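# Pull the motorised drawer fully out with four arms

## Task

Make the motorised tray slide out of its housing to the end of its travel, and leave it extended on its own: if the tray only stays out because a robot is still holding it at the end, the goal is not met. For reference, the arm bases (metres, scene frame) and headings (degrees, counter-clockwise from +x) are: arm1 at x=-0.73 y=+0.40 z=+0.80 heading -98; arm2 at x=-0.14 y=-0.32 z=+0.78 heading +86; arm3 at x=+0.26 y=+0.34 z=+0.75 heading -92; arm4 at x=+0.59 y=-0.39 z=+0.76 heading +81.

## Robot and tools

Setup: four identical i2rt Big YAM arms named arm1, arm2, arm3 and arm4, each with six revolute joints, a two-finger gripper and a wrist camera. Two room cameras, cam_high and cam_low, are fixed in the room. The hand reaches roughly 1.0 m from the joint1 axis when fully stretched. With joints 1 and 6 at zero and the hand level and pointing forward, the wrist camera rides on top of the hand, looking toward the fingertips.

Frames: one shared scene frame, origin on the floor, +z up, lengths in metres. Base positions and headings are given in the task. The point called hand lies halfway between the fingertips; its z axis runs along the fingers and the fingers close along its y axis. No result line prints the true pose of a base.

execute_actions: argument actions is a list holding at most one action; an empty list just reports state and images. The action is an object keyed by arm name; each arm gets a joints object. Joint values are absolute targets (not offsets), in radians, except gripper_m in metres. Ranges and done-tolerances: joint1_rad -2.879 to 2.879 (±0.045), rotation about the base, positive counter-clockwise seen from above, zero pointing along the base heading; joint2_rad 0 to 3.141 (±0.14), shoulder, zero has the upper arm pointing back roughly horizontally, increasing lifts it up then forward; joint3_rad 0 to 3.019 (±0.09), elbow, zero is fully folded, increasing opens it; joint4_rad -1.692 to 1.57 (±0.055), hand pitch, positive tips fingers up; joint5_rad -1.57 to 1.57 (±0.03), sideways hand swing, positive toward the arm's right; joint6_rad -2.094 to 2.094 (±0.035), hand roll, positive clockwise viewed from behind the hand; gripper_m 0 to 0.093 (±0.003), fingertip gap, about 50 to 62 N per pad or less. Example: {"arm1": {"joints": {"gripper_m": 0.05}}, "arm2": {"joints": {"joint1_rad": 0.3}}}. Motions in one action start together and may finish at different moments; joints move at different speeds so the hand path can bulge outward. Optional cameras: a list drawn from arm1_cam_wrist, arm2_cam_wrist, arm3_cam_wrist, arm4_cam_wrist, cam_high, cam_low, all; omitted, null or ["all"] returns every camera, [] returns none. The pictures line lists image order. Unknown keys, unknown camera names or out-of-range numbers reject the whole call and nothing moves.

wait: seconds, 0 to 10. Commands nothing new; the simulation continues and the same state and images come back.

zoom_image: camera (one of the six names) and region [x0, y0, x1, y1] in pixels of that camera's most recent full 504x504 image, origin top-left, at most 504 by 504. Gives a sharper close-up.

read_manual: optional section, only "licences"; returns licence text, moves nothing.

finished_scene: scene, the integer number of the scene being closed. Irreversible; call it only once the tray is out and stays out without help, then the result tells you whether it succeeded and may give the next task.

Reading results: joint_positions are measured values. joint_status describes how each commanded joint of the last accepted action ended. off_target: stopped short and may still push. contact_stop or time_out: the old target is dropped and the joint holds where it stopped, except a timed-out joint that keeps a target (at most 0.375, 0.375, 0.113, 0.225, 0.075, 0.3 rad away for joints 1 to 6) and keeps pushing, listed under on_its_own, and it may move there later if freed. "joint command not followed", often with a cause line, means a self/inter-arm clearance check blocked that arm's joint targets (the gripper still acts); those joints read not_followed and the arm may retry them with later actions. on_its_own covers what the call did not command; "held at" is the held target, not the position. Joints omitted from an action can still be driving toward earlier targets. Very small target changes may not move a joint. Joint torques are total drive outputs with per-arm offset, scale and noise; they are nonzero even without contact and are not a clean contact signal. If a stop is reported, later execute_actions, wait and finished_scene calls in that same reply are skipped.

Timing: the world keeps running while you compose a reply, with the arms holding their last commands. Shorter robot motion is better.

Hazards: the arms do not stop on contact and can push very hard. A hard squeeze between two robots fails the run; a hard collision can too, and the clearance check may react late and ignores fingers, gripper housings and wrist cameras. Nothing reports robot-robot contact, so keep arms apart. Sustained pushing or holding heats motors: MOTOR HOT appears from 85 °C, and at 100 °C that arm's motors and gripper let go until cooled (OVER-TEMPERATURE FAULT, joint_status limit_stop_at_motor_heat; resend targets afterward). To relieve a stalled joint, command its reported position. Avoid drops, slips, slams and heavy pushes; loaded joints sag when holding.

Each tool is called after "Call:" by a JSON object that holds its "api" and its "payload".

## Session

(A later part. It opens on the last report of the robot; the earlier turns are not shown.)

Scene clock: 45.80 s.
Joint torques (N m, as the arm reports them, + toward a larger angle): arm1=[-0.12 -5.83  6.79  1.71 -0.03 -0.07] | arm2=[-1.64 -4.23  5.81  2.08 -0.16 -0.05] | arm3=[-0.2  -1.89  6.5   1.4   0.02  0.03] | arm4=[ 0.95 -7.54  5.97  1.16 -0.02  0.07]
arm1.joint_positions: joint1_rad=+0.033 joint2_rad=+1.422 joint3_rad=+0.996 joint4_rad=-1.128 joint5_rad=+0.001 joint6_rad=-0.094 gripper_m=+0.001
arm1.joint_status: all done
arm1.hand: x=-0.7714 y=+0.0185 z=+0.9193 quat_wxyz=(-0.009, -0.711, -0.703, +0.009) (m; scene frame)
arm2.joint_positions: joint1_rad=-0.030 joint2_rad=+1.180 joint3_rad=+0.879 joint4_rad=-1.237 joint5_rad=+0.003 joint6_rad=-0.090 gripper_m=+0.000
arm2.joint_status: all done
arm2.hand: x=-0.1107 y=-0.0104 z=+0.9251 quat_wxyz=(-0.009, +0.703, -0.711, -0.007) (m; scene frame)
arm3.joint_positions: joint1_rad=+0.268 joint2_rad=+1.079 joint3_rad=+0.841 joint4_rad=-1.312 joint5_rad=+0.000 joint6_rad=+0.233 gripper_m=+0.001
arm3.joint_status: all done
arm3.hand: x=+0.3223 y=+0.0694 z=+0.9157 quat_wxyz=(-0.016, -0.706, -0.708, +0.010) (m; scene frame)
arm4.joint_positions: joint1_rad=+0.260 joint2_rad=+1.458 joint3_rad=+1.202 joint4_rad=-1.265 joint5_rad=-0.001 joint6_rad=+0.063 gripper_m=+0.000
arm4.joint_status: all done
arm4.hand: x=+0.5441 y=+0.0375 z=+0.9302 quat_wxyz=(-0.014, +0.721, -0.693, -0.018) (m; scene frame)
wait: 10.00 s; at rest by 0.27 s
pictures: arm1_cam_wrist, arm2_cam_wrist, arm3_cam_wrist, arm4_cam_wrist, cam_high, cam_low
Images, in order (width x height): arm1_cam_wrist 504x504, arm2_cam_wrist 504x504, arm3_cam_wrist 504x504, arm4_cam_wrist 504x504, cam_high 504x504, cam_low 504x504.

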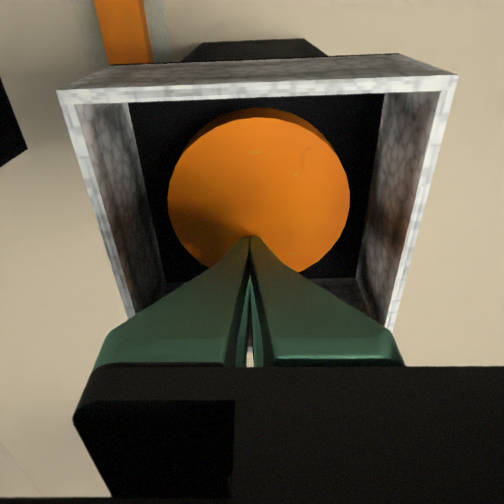

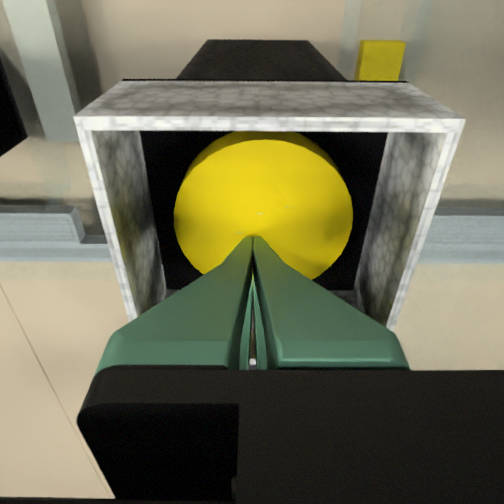

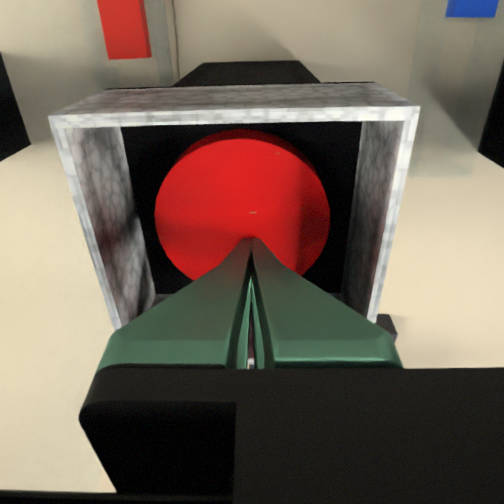

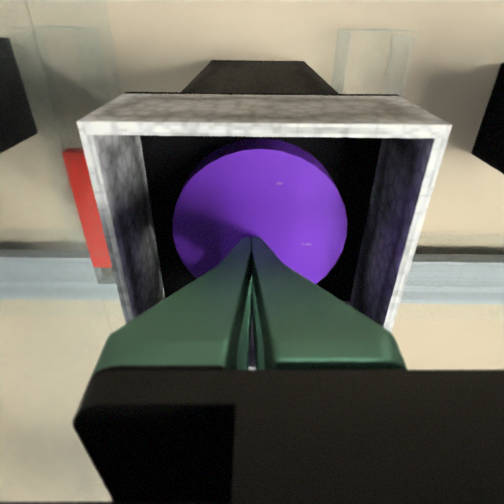

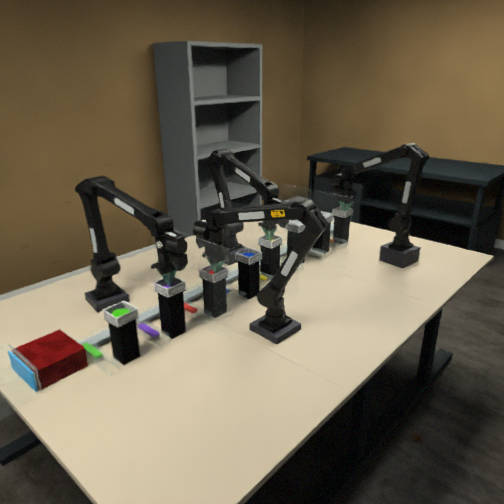

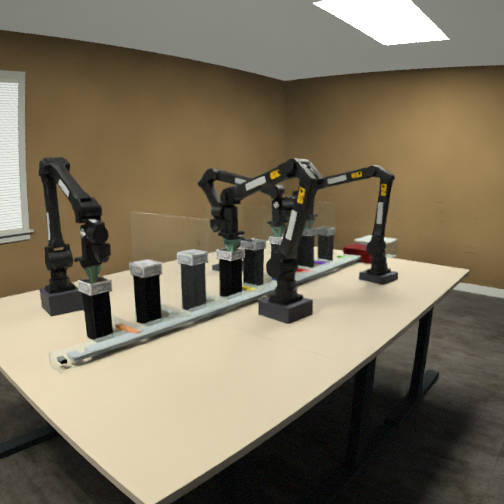

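Red is very slow; keep holding.

Call:
{"api": "wait", "payload": {"seconds": 10}}

Call:
{"api": "wait", "payload": {"seconds": 10}}

Call:
{"api": "wait", "payload": {"seconds": 10}}

Call:
{"api": "wait", "payload": {"seconds": 10}}

Call:
{"api": "wait", "payload": {"seconds": 10}}

Call:
{"api": "wait", "payload": {"seconds": 10}}

Scene clock: 58.77 s.
Joint torques (N m, as the arm reports them, + toward a larger angle): arm1=[-0.13 -5.94  6.76  1.61 -0.05 -0.07] | arm2=[-1.62 -4.22  5.8   2.07 -0.16 -0.05] | arm3=[-0.21 -1.89  6.5   1.4   0.02  0.03] | arm4=[ 0.94 -7.56  5.95  1.17 -0.02  0.07]
arm1.joint_positions: joint1_rad=+0.033 joint2_rad=+1.422 joint3_rad=+0.996 joint4_rad=-1.128 joint5_rad=+0.001 joint6_rad=-0.094 gripper_m=+0.001
arm1.joint_status: all done
arm1.hand: x=-0.7714 y=+0.0185 z=+0.9193 quat_wxyz=(-0.009, -0.711, -0.703, +0.009) (m; scene frame)
arm2.joint_positions: joint1_rad=-0.030 joint2_rad=+1.180 joint3_rad=+0.879 joint4_rad=-1.237 joint5_rad=+0.003 joint6_rad=-0.090 gripper_m=+0.000
arm2.joint_status: all done
arm2.hand: x=-0.1107 y=-0.0104 z=+0.9251 quat_wxyz=(-0.009, +0.703, -0.711, -0.007) (m; scene frame)
arm3.joint_positions: joint1_rad=+0.268 joint2_rad=+1.079 joint3_rad=+0.841 joint4_rad=-1.312 joint5_rad=+0.000 joint6_rad=+0.233 gripper_m=+0.001
arm3.joint_status: all done
arm3.hand: x=+0.3223 y=+0.0694 z=+0.9157 quat_wxyz=(-0.016, -0.706, -0.708, +0.010) (m; scene frame)
arm4.joint_positions: joint1_rad=+0.260 joint2_rad=+1.458 joint3_rad=+1.202 joint4_rad=-1.265 joint5_rad=-0.001 joint6_rad=+0.063 gripper_m=+0.000
arm4.joint_status: all done
arm4.hand: x=+0.5441 y=+0.0375 z=+0.9302 quat_wxyz=(-0.014, +0.721, -0.693, -0.018) (m; scene frame)
wait: 10.00 s; at rest from the start
pictures: arm1_cam_wrist, arm2_cam_wrist, arm3_cam_wrist, arm4_cam_wrist, cam_high, cam_low
Images, in order (width x height): arm1_cam_wrist 504x504, arm2_cam_wrist 504x504, arm3_cam_wrist 504x504, arm4_cam_wrist 504x504, cam_high 504x504, cam_low 504x504.

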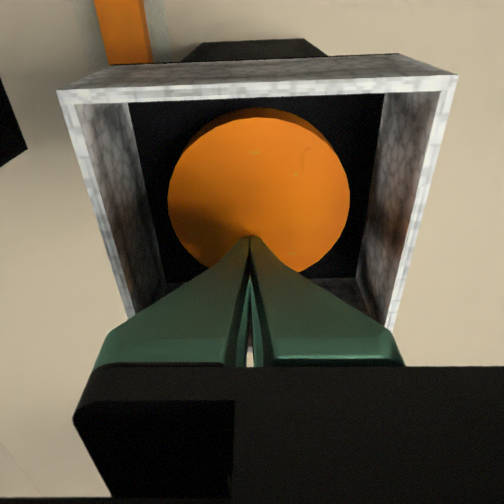

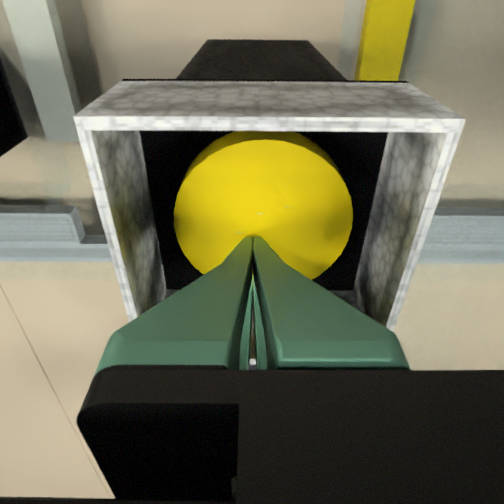

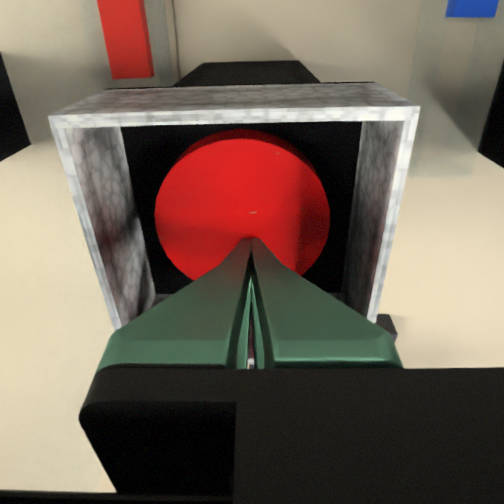

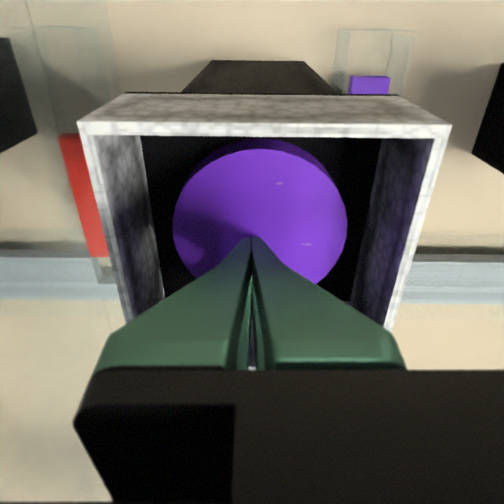

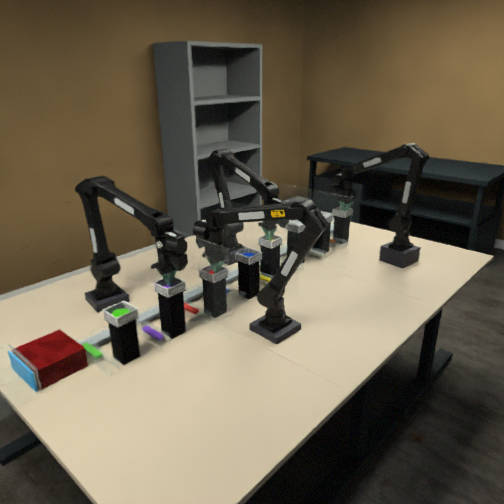

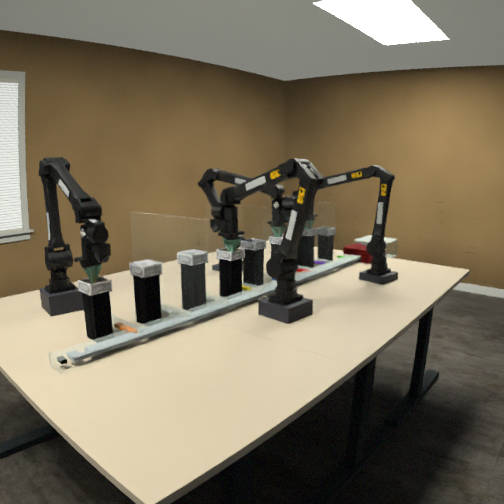

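Scene clock: 68.77 s.
Joint torques (N m, as the arm reports them, + toward a larger angle): arm1=[-0.16 -5.84  6.87  1.68 -0.05 -0.08] | arm2=[-1.66 -4.23  5.8   2.08 -0.16 -0.06] | arm3=[-0.2  -1.89  6.5   1.39  0.02  0.03] | arm4=[ 0.95 -7.53  5.96  1.17 -0.02  0.06]
arm1.joint_positions: joint1_rad=+0.033 joint2_rad=+1.422 joint3_rad=+0.996 joint4_rad=-1.128 joint5_rad=+0.001 joint6_rad=-0.094 gripper_m=+0.001
arm1.joint_status: all done
arm1.hand: x=-0.7714 y=+0.0185 z=+0.9193 quat_wxyz=(-0.009, -0.711, -0.703, +0.009) (m; scene frame)
arm2.joint_positions: joint1_rad=-0.030 joint2_rad=+1.180 joint3_rad=+0.879 joint4_rad=-1.237 joint5_rad=+0.003 joint6_rad=-0.090 gripper_m=+0.000
arm2.joint_status: all done
arm2.hand: x=-0.1107 y=-0.0104 z=+0.9251 quat_wxyz=(-0.009, +0.703, -0.711, -0.007) (m; scene frame)
arm3.joint_positions: joint1_rad=+0.268 joint2_rad=+1.079 joint3_rad=+0.841 joint4_rad=-1.312 joint5_rad=+0.000 joint6_rad=+0.233 gripper_m=+0.001
arm3.joint_status: all done
arm3.hand: x=+0.3223 y=+0.0694 z=+0.9157 quat_wxyz=(-0.016, -0.706, -0.708, +0.010) (m; scene frame)
arm4.joint_positions: joint1_rad=+0.260 joint2_rad=+1.458 joint3_rad=+1.202 joint4_rad=-1.265 joint5_rad=-0.001 joint6_rad=+0.063 gripper_m=+0.000
arm4.joint_status: all done
arm4.hand: x=+0.5441 y=+0.0375 z=+0.9302 quat_wxyz=(-0.014, +0.721, -0.693, -0.018) (m; scene frame)
wait: 10.00 s; at rest by 0.27 s
pictures: arm1_cam_wrist, arm2_cam_wrist, arm3_cam_wrist, arm4_cam_wrist, cam_high, cam_low
Images, in order (width x height): arm1_cam_wrist 504x504, arm2_cam_wrist 504x504, arm3_cam_wrist 504x504, arm4_cam_wrist 504x504, cam_high 504x504, cam_low 504x504.

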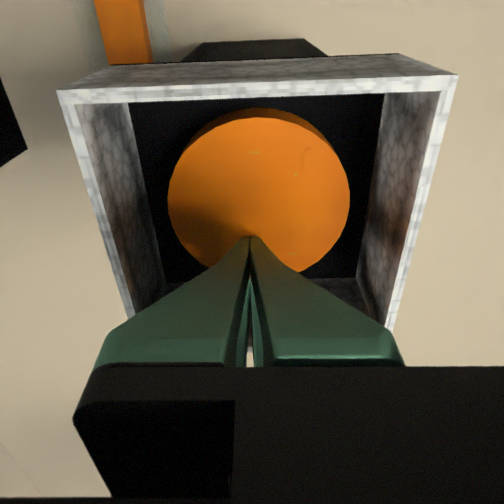

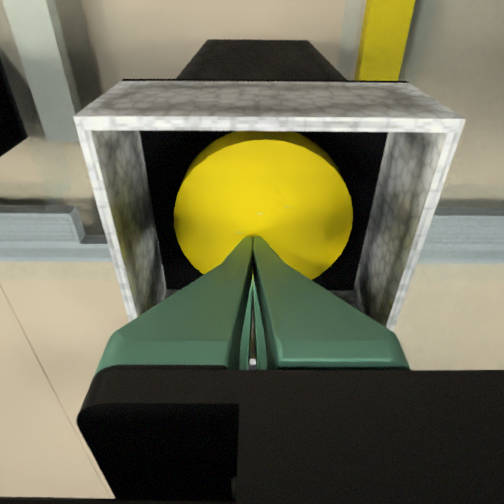

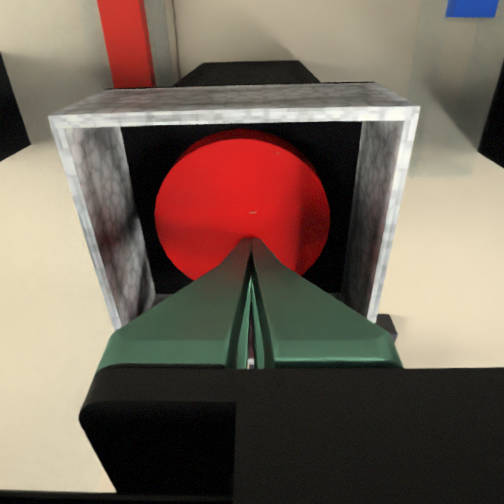

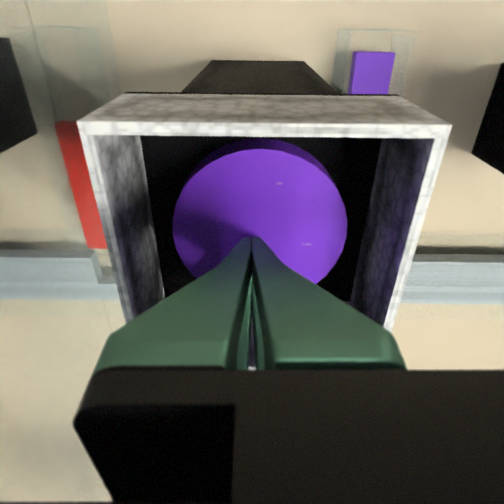

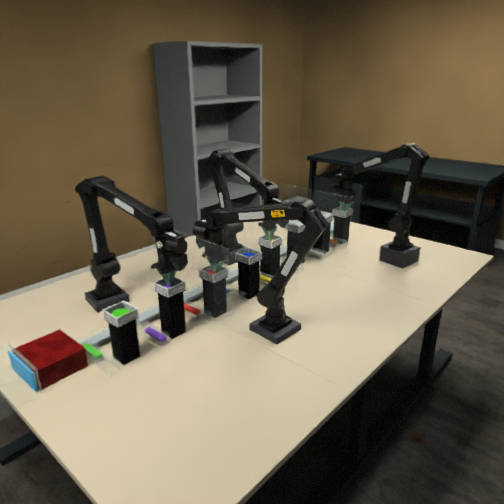

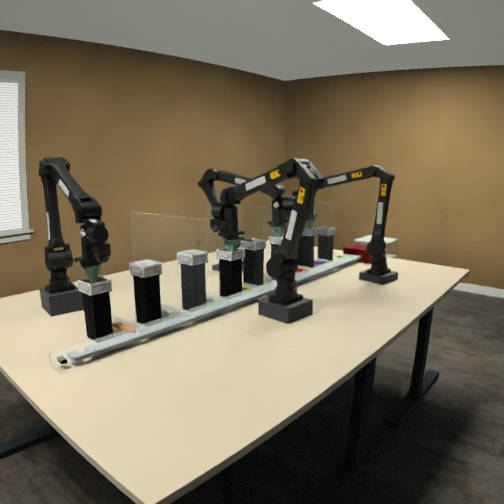

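Scene clock: 78.77 s.
Joint torques (N m, as the arm reports them, + toward a larger angle): arm1=[-0.07 -5.89  6.83  1.65 -0.05 -0.07] | arm2=[-1.65 -4.23  5.8   2.08 -0.16 -0.05] | arm3=[-0.18 -1.91  6.49  1.41  0.02  0.03] | arm4=[ 0.98 -7.57  5.98  1.19 -0.02  0.07]
arm1.joint_positions: joint1_rad=+0.033 joint2_rad=+1.422 joint3_rad=+0.996 joint4_rad=-1.128 joint5_rad=+0.001 joint6_rad=-0.094 gripper_m=+0.001
arm1.joint_status: all done
arm1.hand: x=-0.7714 y=+0.0185 z=+0.9193 quat_wxyz=(-0.009, -0.711, -0.703, +0.009) (m; scene frame)
arm2.joint_positions: joint1_rad=-0.030 joint2_rad=+1.180 joint3_rad=+0.879 joint4_rad=-1.237 joint5_rad=+0.003 joint6_rad=-0.090 gripper_m=+0.000
arm2.joint_status: all done
arm2.hand: x=-0.1107 y=-0.0104 z=+0.9251 quat_wxyz=(-0.009, +0.703, -0.711, -0.007) (m; scene frame)
arm3.joint_positions: joint1_rad=+0.268 joint2_rad=+1.079 joint3_rad=+0.841 joint4_rad=-1.312 joint5_rad=+0.000 joint6_rad=+0.233 gripper_m=+0.001
arm3.joint_status: all done
arm3.hand: x=+0.3223 y=+0.0694 z=+0.9157 quat_wxyz=(-0.016, -0.706, -0.708, +0.010) (m; scene frame)
arm4.joint_positions: joint1_rad=+0.260 joint2_rad=+1.458 joint3_rad=+1.202 joint4_rad=-1.265 joint5_rad=-0.001 joint6_rad=+0.063 gripper_m=+0.000
arm4.joint_status: all done
arm4.hand: x=+0.5441 y=+0.0375 z=+0.9302 quat_wxyz=(-0.014, +0.721, -0.693, -0.018) (m; scene frame)
wait: 10.00 s; at rest by 0.27 s
pictures: arm1_cam_wrist, arm2_cam_wrist, arm3_cam_wrist, arm4_cam_wrist, cam_high, cam_low
Images, in order (width x height): arm1_cam_wrist 504x504, arm2_cam_wrist 504x504, arm3_cam_wrist 504x504, arm4_cam_wrist 504x504, cam_high 504x504, cam_low 504x504.

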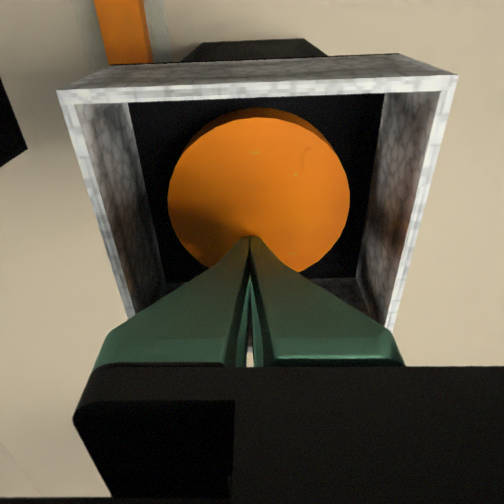

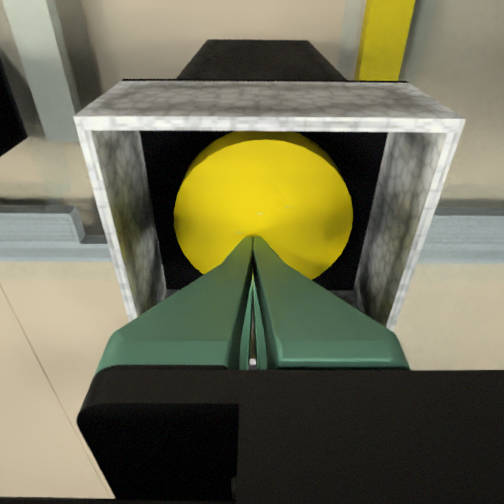

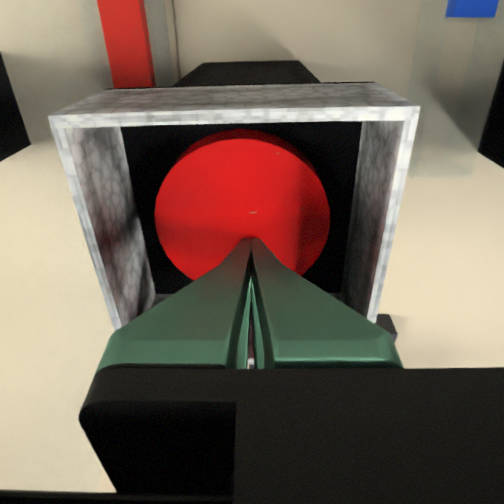

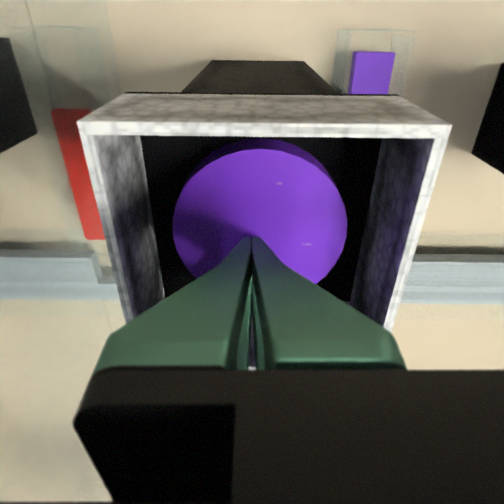

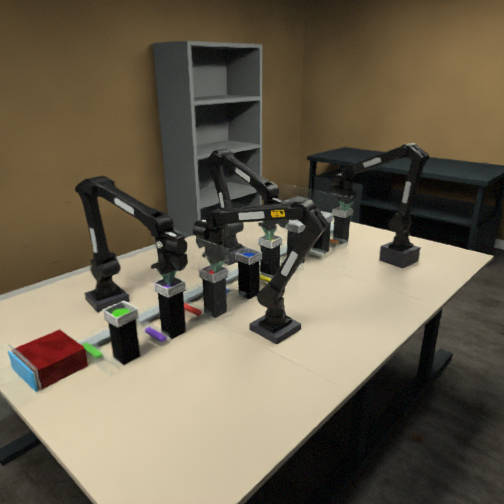

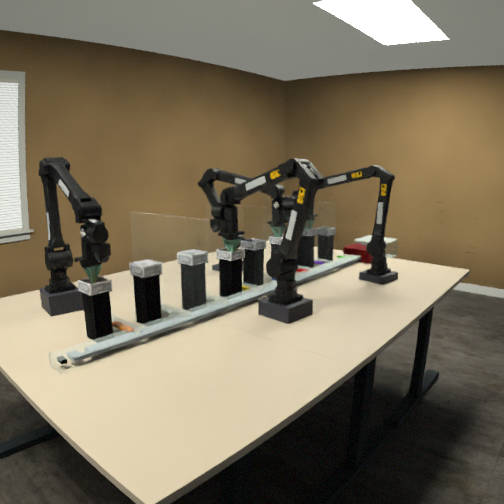

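Scene clock: 88.77 s.
Joint torques (N m, as the arm reports them, + toward a larger angle): arm1=[-0.14 -5.9   6.81  1.68 -0.04 -0.08] | arm2=[-1.64 -4.2   5.8   2.08 -0.16 -0.06] | arm3=[-0.24 -1.91  6.51  1.4   0.02  0.03] | arm4=[ 1.   -7.52  5.96  1.19 -0.02  0.06]
arm1.joint_positions: joint1_rad=+0.033 joint2_rad=+1.422 joint3_rad=+0.996 joint4_rad=-1.128 joint5_rad=+0.001 joint6_rad=-0.094 gripper_m=+0.001
arm1.joint_status: all done
arm1.hand: x=-0.7714 y=+0.0185 z=+0.9193 quat_wxyz=(-0.009, -0.711, -0.703, +0.009) (m; scene frame)
arm2.joint_positions: joint1_rad=-0.030 joint2_rad=+1.180 joint3_rad=+0.879 joint4_rad=-1.237 joint5_rad=+0.003 joint6_rad=-0.090 gripper_m=+0.000
arm2.joint_status: all done
arm2.hand: x=-0.1107 y=-0.0104 z=+0.9251 quat_wxyz=(-0.009, +0.703, -0.711, -0.007) (m; scene frame)
arm3.joint_positions: joint1_rad=+0.268 joint2_rad=+1.079 joint3_rad=+0.841 joint4_rad=-1.312 joint5_rad=+0.000 joint6_rad=+0.233 gripper_m=+0.001
arm3.joint_status: all done
arm3.hand: x=+0.3223 y=+0.0694 z=+0.9157 quat_wxyz=(-0.016, -0.706, -0.708, +0.010) (m; scene frame)
arm4.joint_positions: joint1_rad=+0.260 joint2_rad=+1.458 joint3_rad=+1.202 joint4_rad=-1.265 joint5_rad=-0.001 joint6_rad=+0.063 gripper_m=+0.000
arm4.joint_status: all done
arm4.hand: x=+0.5441 y=+0.0375 z=+0.9302 quat_wxyz=(-0.014, +0.721, -0.693, -0.018) (m; scene frame)
wait: 10.00 s; at rest by 0.27 s
pictures: arm1_cam_wrist, arm2_cam_wrist, arm3_cam_wrist, arm4_cam_wrist, cam_high, cam_low
Images, in order (width x height): arm1_cam_wrist 504x504, arm2_cam_wrist 504x504, arm3_cam_wrist 504x504, arm4_cam_wrist 504x504, cam_high 504x504, cam_low 504x504.

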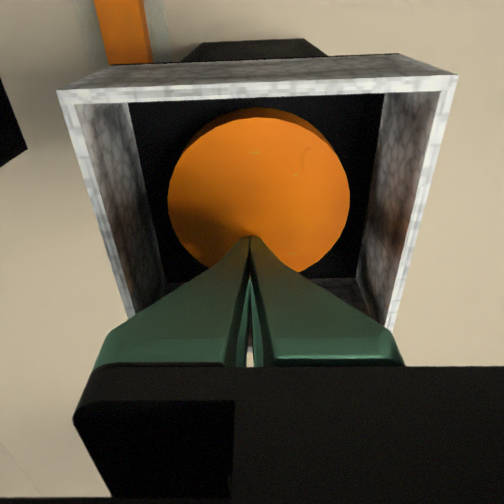

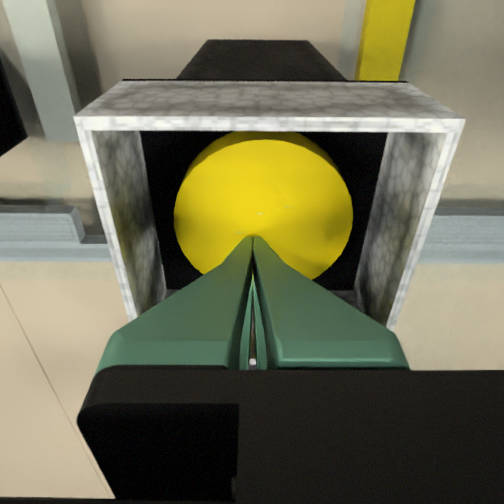

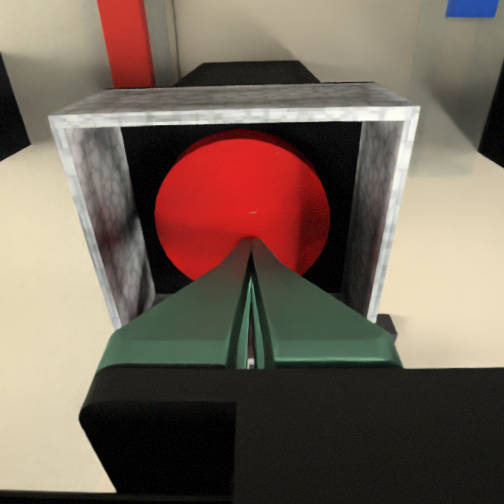

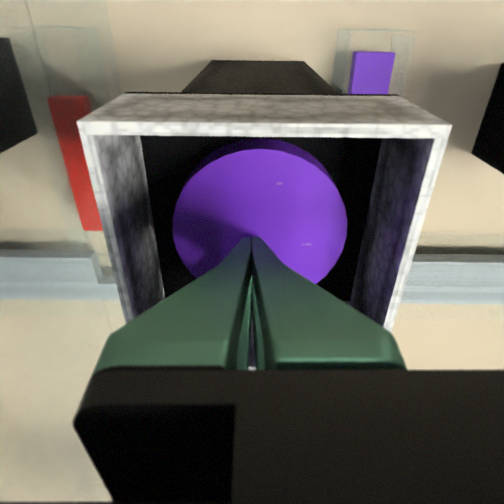

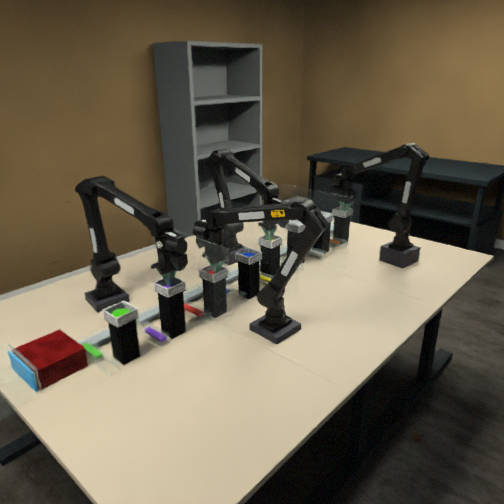

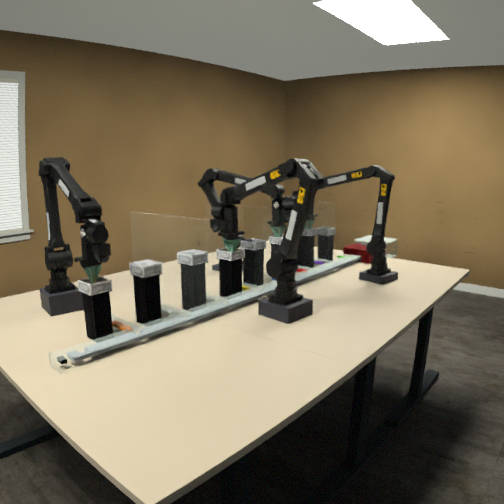

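Scene clock: 98.77 s.
Joint torques (N m, as the arm reports them, + toward a larger angle): arm1=[-0.02 -5.68  6.78  1.64 -0.05 -0.09] | arm2=[-1.63 -4.19  5.8   2.07 -0.16 -0.05] | arm3=[-0.22 -1.91  6.51  1.41  0.02  0.03] | arm4=[ 0.98 -7.58  5.96  1.18 -0.02  0.06]
arm1.joint_positions: joint1_rad=+0.033 joint2_rad=+1.422 joint3_rad=+0.996 joint4_rad=-1.128 joint5_rad=+0.001 joint6_rad=-0.094 gripper_m=+0.001
arm1.joint_status: all done
arm1.hand: x=-0.7714 y=+0.0185 z=+0.9193 quat_wxyz=(-0.009, -0.711, -0.703, +0.009) (m; scene frame)
arm2.joint_positions: joint1_rad=-0.030 joint2_rad=+1.180 joint3_rad=+0.879 joint4_rad=-1.237 joint5_rad=+0.003 joint6_rad=-0.090 gripper_m=+0.000
arm2.joint_status: all done
arm2.hand: x=-0.1107 y=-0.0104 z=+0.9251 quat_wxyz=(-0.009, +0.703, -0.711, -0.007) (m; scene frame)
arm3.joint_positions: joint1_rad=+0.268 joint2_rad=+1.079 joint3_rad=+0.841 joint4_rad=-1.312 joint5_rad=+0.000 joint6_rad=+0.233 gripper_m=+0.001
arm3.joint_status: all done
arm3.hand: x=+0.3223 y=+0.0694 z=+0.9157 quat_wxyz=(-0.016, -0.706, -0.708, +0.010) (m; scene frame)
arm4.joint_positions: joint1_rad=+0.260 joint2_rad=+1.458 joint3_rad=+1.202 joint4_rad=-1.265 joint5_rad=-0.001 joint6_rad=+0.063 gripper_m=+0.000
arm4.joint_status: all done
arm4.hand: x=+0.5441 y=+0.0375 z=+0.9302 quat_wxyz=(-0.014, +0.721, -0.693, -0.018) (m; scene frame)
wait: 10.00 s; at rest by 0.27 s
pictures: arm1_cam_wrist, arm2_cam_wrist, arm3_cam_wrist, arm4_cam_wrist, cam_high, cam_low
Images, in order (width x height): arm1_cam_wrist 504x504, arm2_cam_wrist 504x504, arm3_cam_wrist 504x504, arm4_cam_wrist 504x504, cam_high 504x504, cam_low 504x504.

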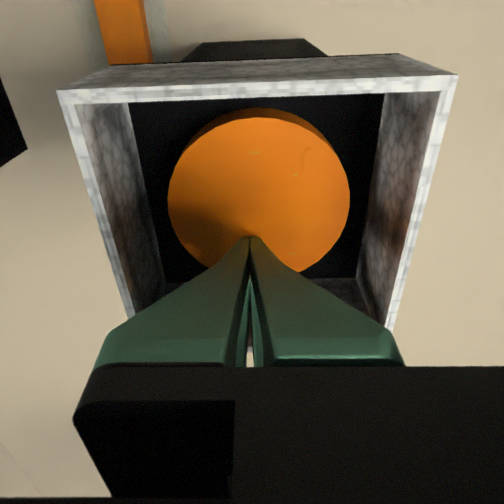

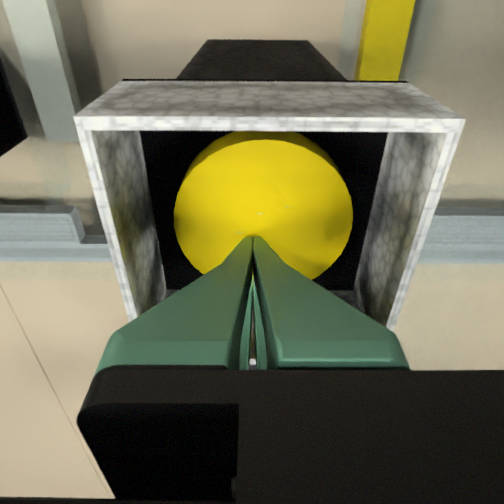

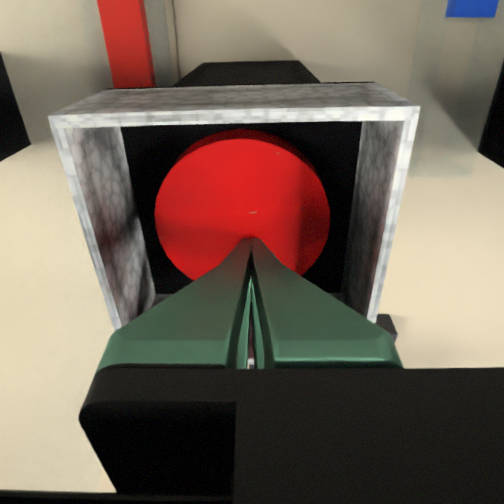

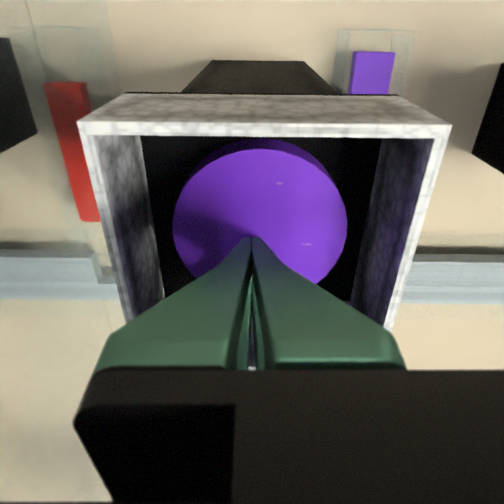

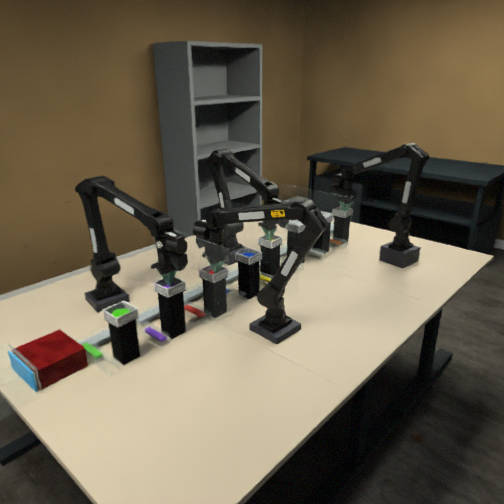

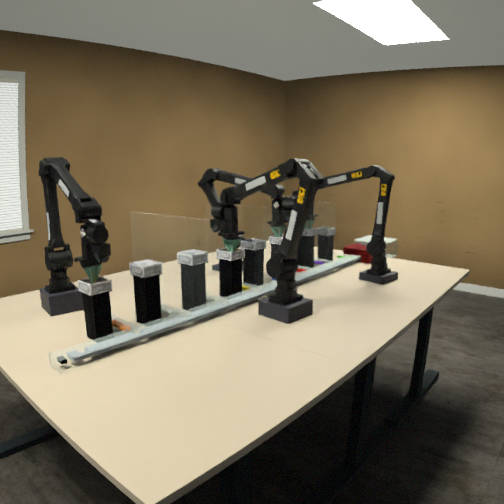

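Scene clock: 108.77 s.
Joint torques (N m, as the arm reports them, + toward a larger angle): arm1=[-0.07 -5.95  6.77  1.65 -0.04 -0.08] | arm2=[-1.64 -4.19  5.81  2.07 -0.16 -0.05] | arm3=[-0.22 -1.9   6.5   1.41  0.02  0.03] | arm4=[ 0.95 -7.55  5.94  1.17 -0.03  0.07]
arm1.joint_positions: joint1_rad=+0.033 joint2_rad=+1.422 joint3_rad=+0.996 joint4_rad=-1.128 joint5_rad=+0.001 joint6_rad=-0.094 gripper_m=+0.001
arm1.joint_status: all done
arm1.hand: x=-0.7714 y=+0.0185 z=+0.9193 quat_wxyz=(-0.009, -0.711, -0.703, +0.009) (m; scene frame)
arm2.joint_positions: joint1_rad=-0.030 joint2_rad=+1.180 joint3_rad=+0.879 joint4_rad=-1.237 joint5_rad=+0.003 joint6_rad=-0.090 gripper_m=+0.000
arm2.joint_status: all done
arm2.hand: x=-0.1107 y=-0.0104 z=+0.9251 quat_wxyz=(-0.009, +0.703, -0.711, -0.007) (m; scene frame)
arm3.joint_positions: joint1_rad=+0.268 joint2_rad=+1.079 joint3_rad=+0.841 joint4_rad=-1.312 joint5_rad=+0.000 joint6_rad=+0.233 gripper_m=+0.001
arm3.joint_status: all done
arm3.hand: x=+0.3223 y=+0.0694 z=+0.9157 quat_wxyz=(-0.016, -0.706, -0.708, +0.010) (m; scene frame)
arm4.joint_positions: joint1_rad=+0.260 joint2_rad=+1.458 joint3_rad=+1.202 joint4_rad=-1.265 joint5_rad=-0.001 joint6_rad=+0.063 gripper_m=+0.000
arm4.joint_status: all done
arm4.hand: x=+0.5441 y=+0.0375 z=+0.9302 quat_wxyz=(-0.014, +0.721, -0.693, -0.018) (m; scene frame)
wait: 10.00 s; at rest by 0.27 s
pictures: arm1_cam_wrist, arm2_cam_wrist, arm3_cam_wrist, arm4_cam_wrist, cam_high, cam_low
Images, in order (width x height): arm1_cam_wrist 504x504, arm2_cam_wrist 504x504, arm3_cam_wrist 504x504, arm4_cam_wrist 504x504, cam_high 504x504, cam_low 504x504.

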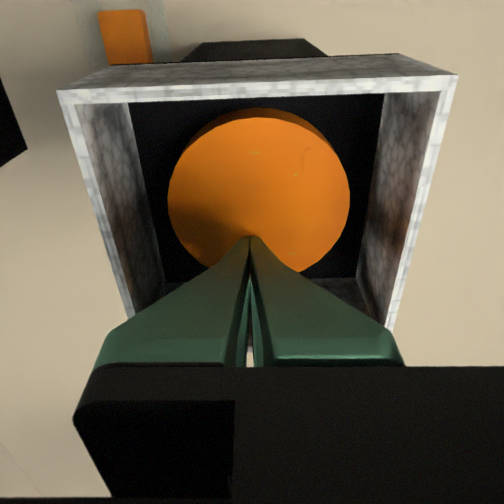

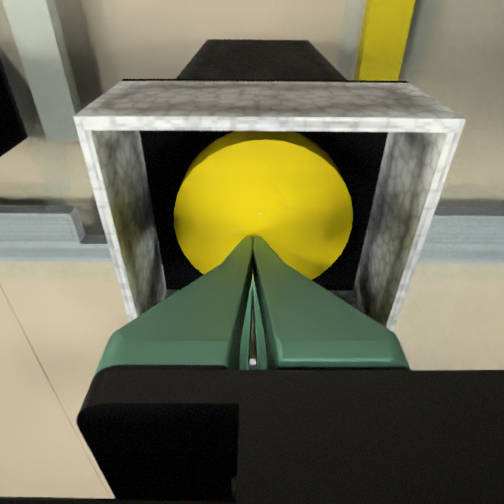

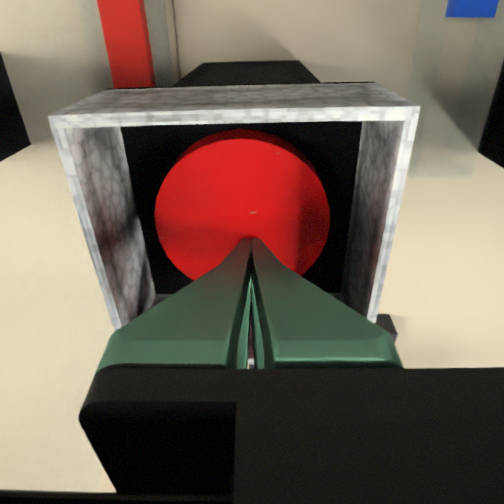

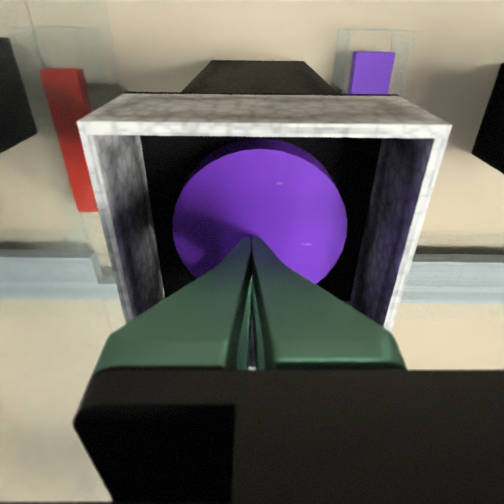

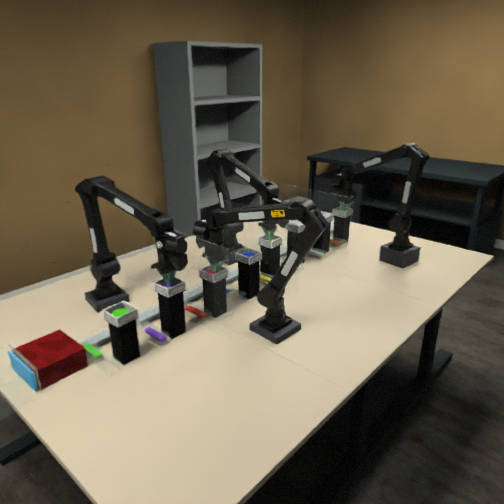

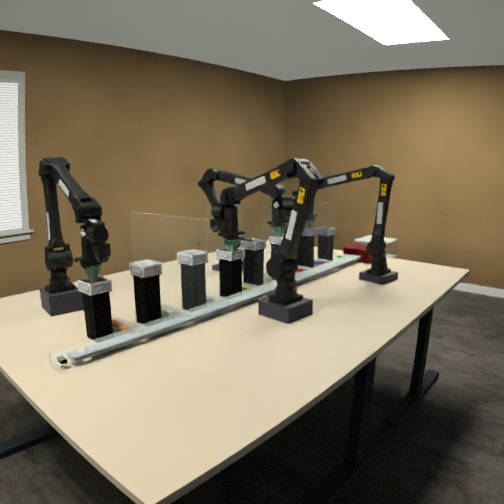

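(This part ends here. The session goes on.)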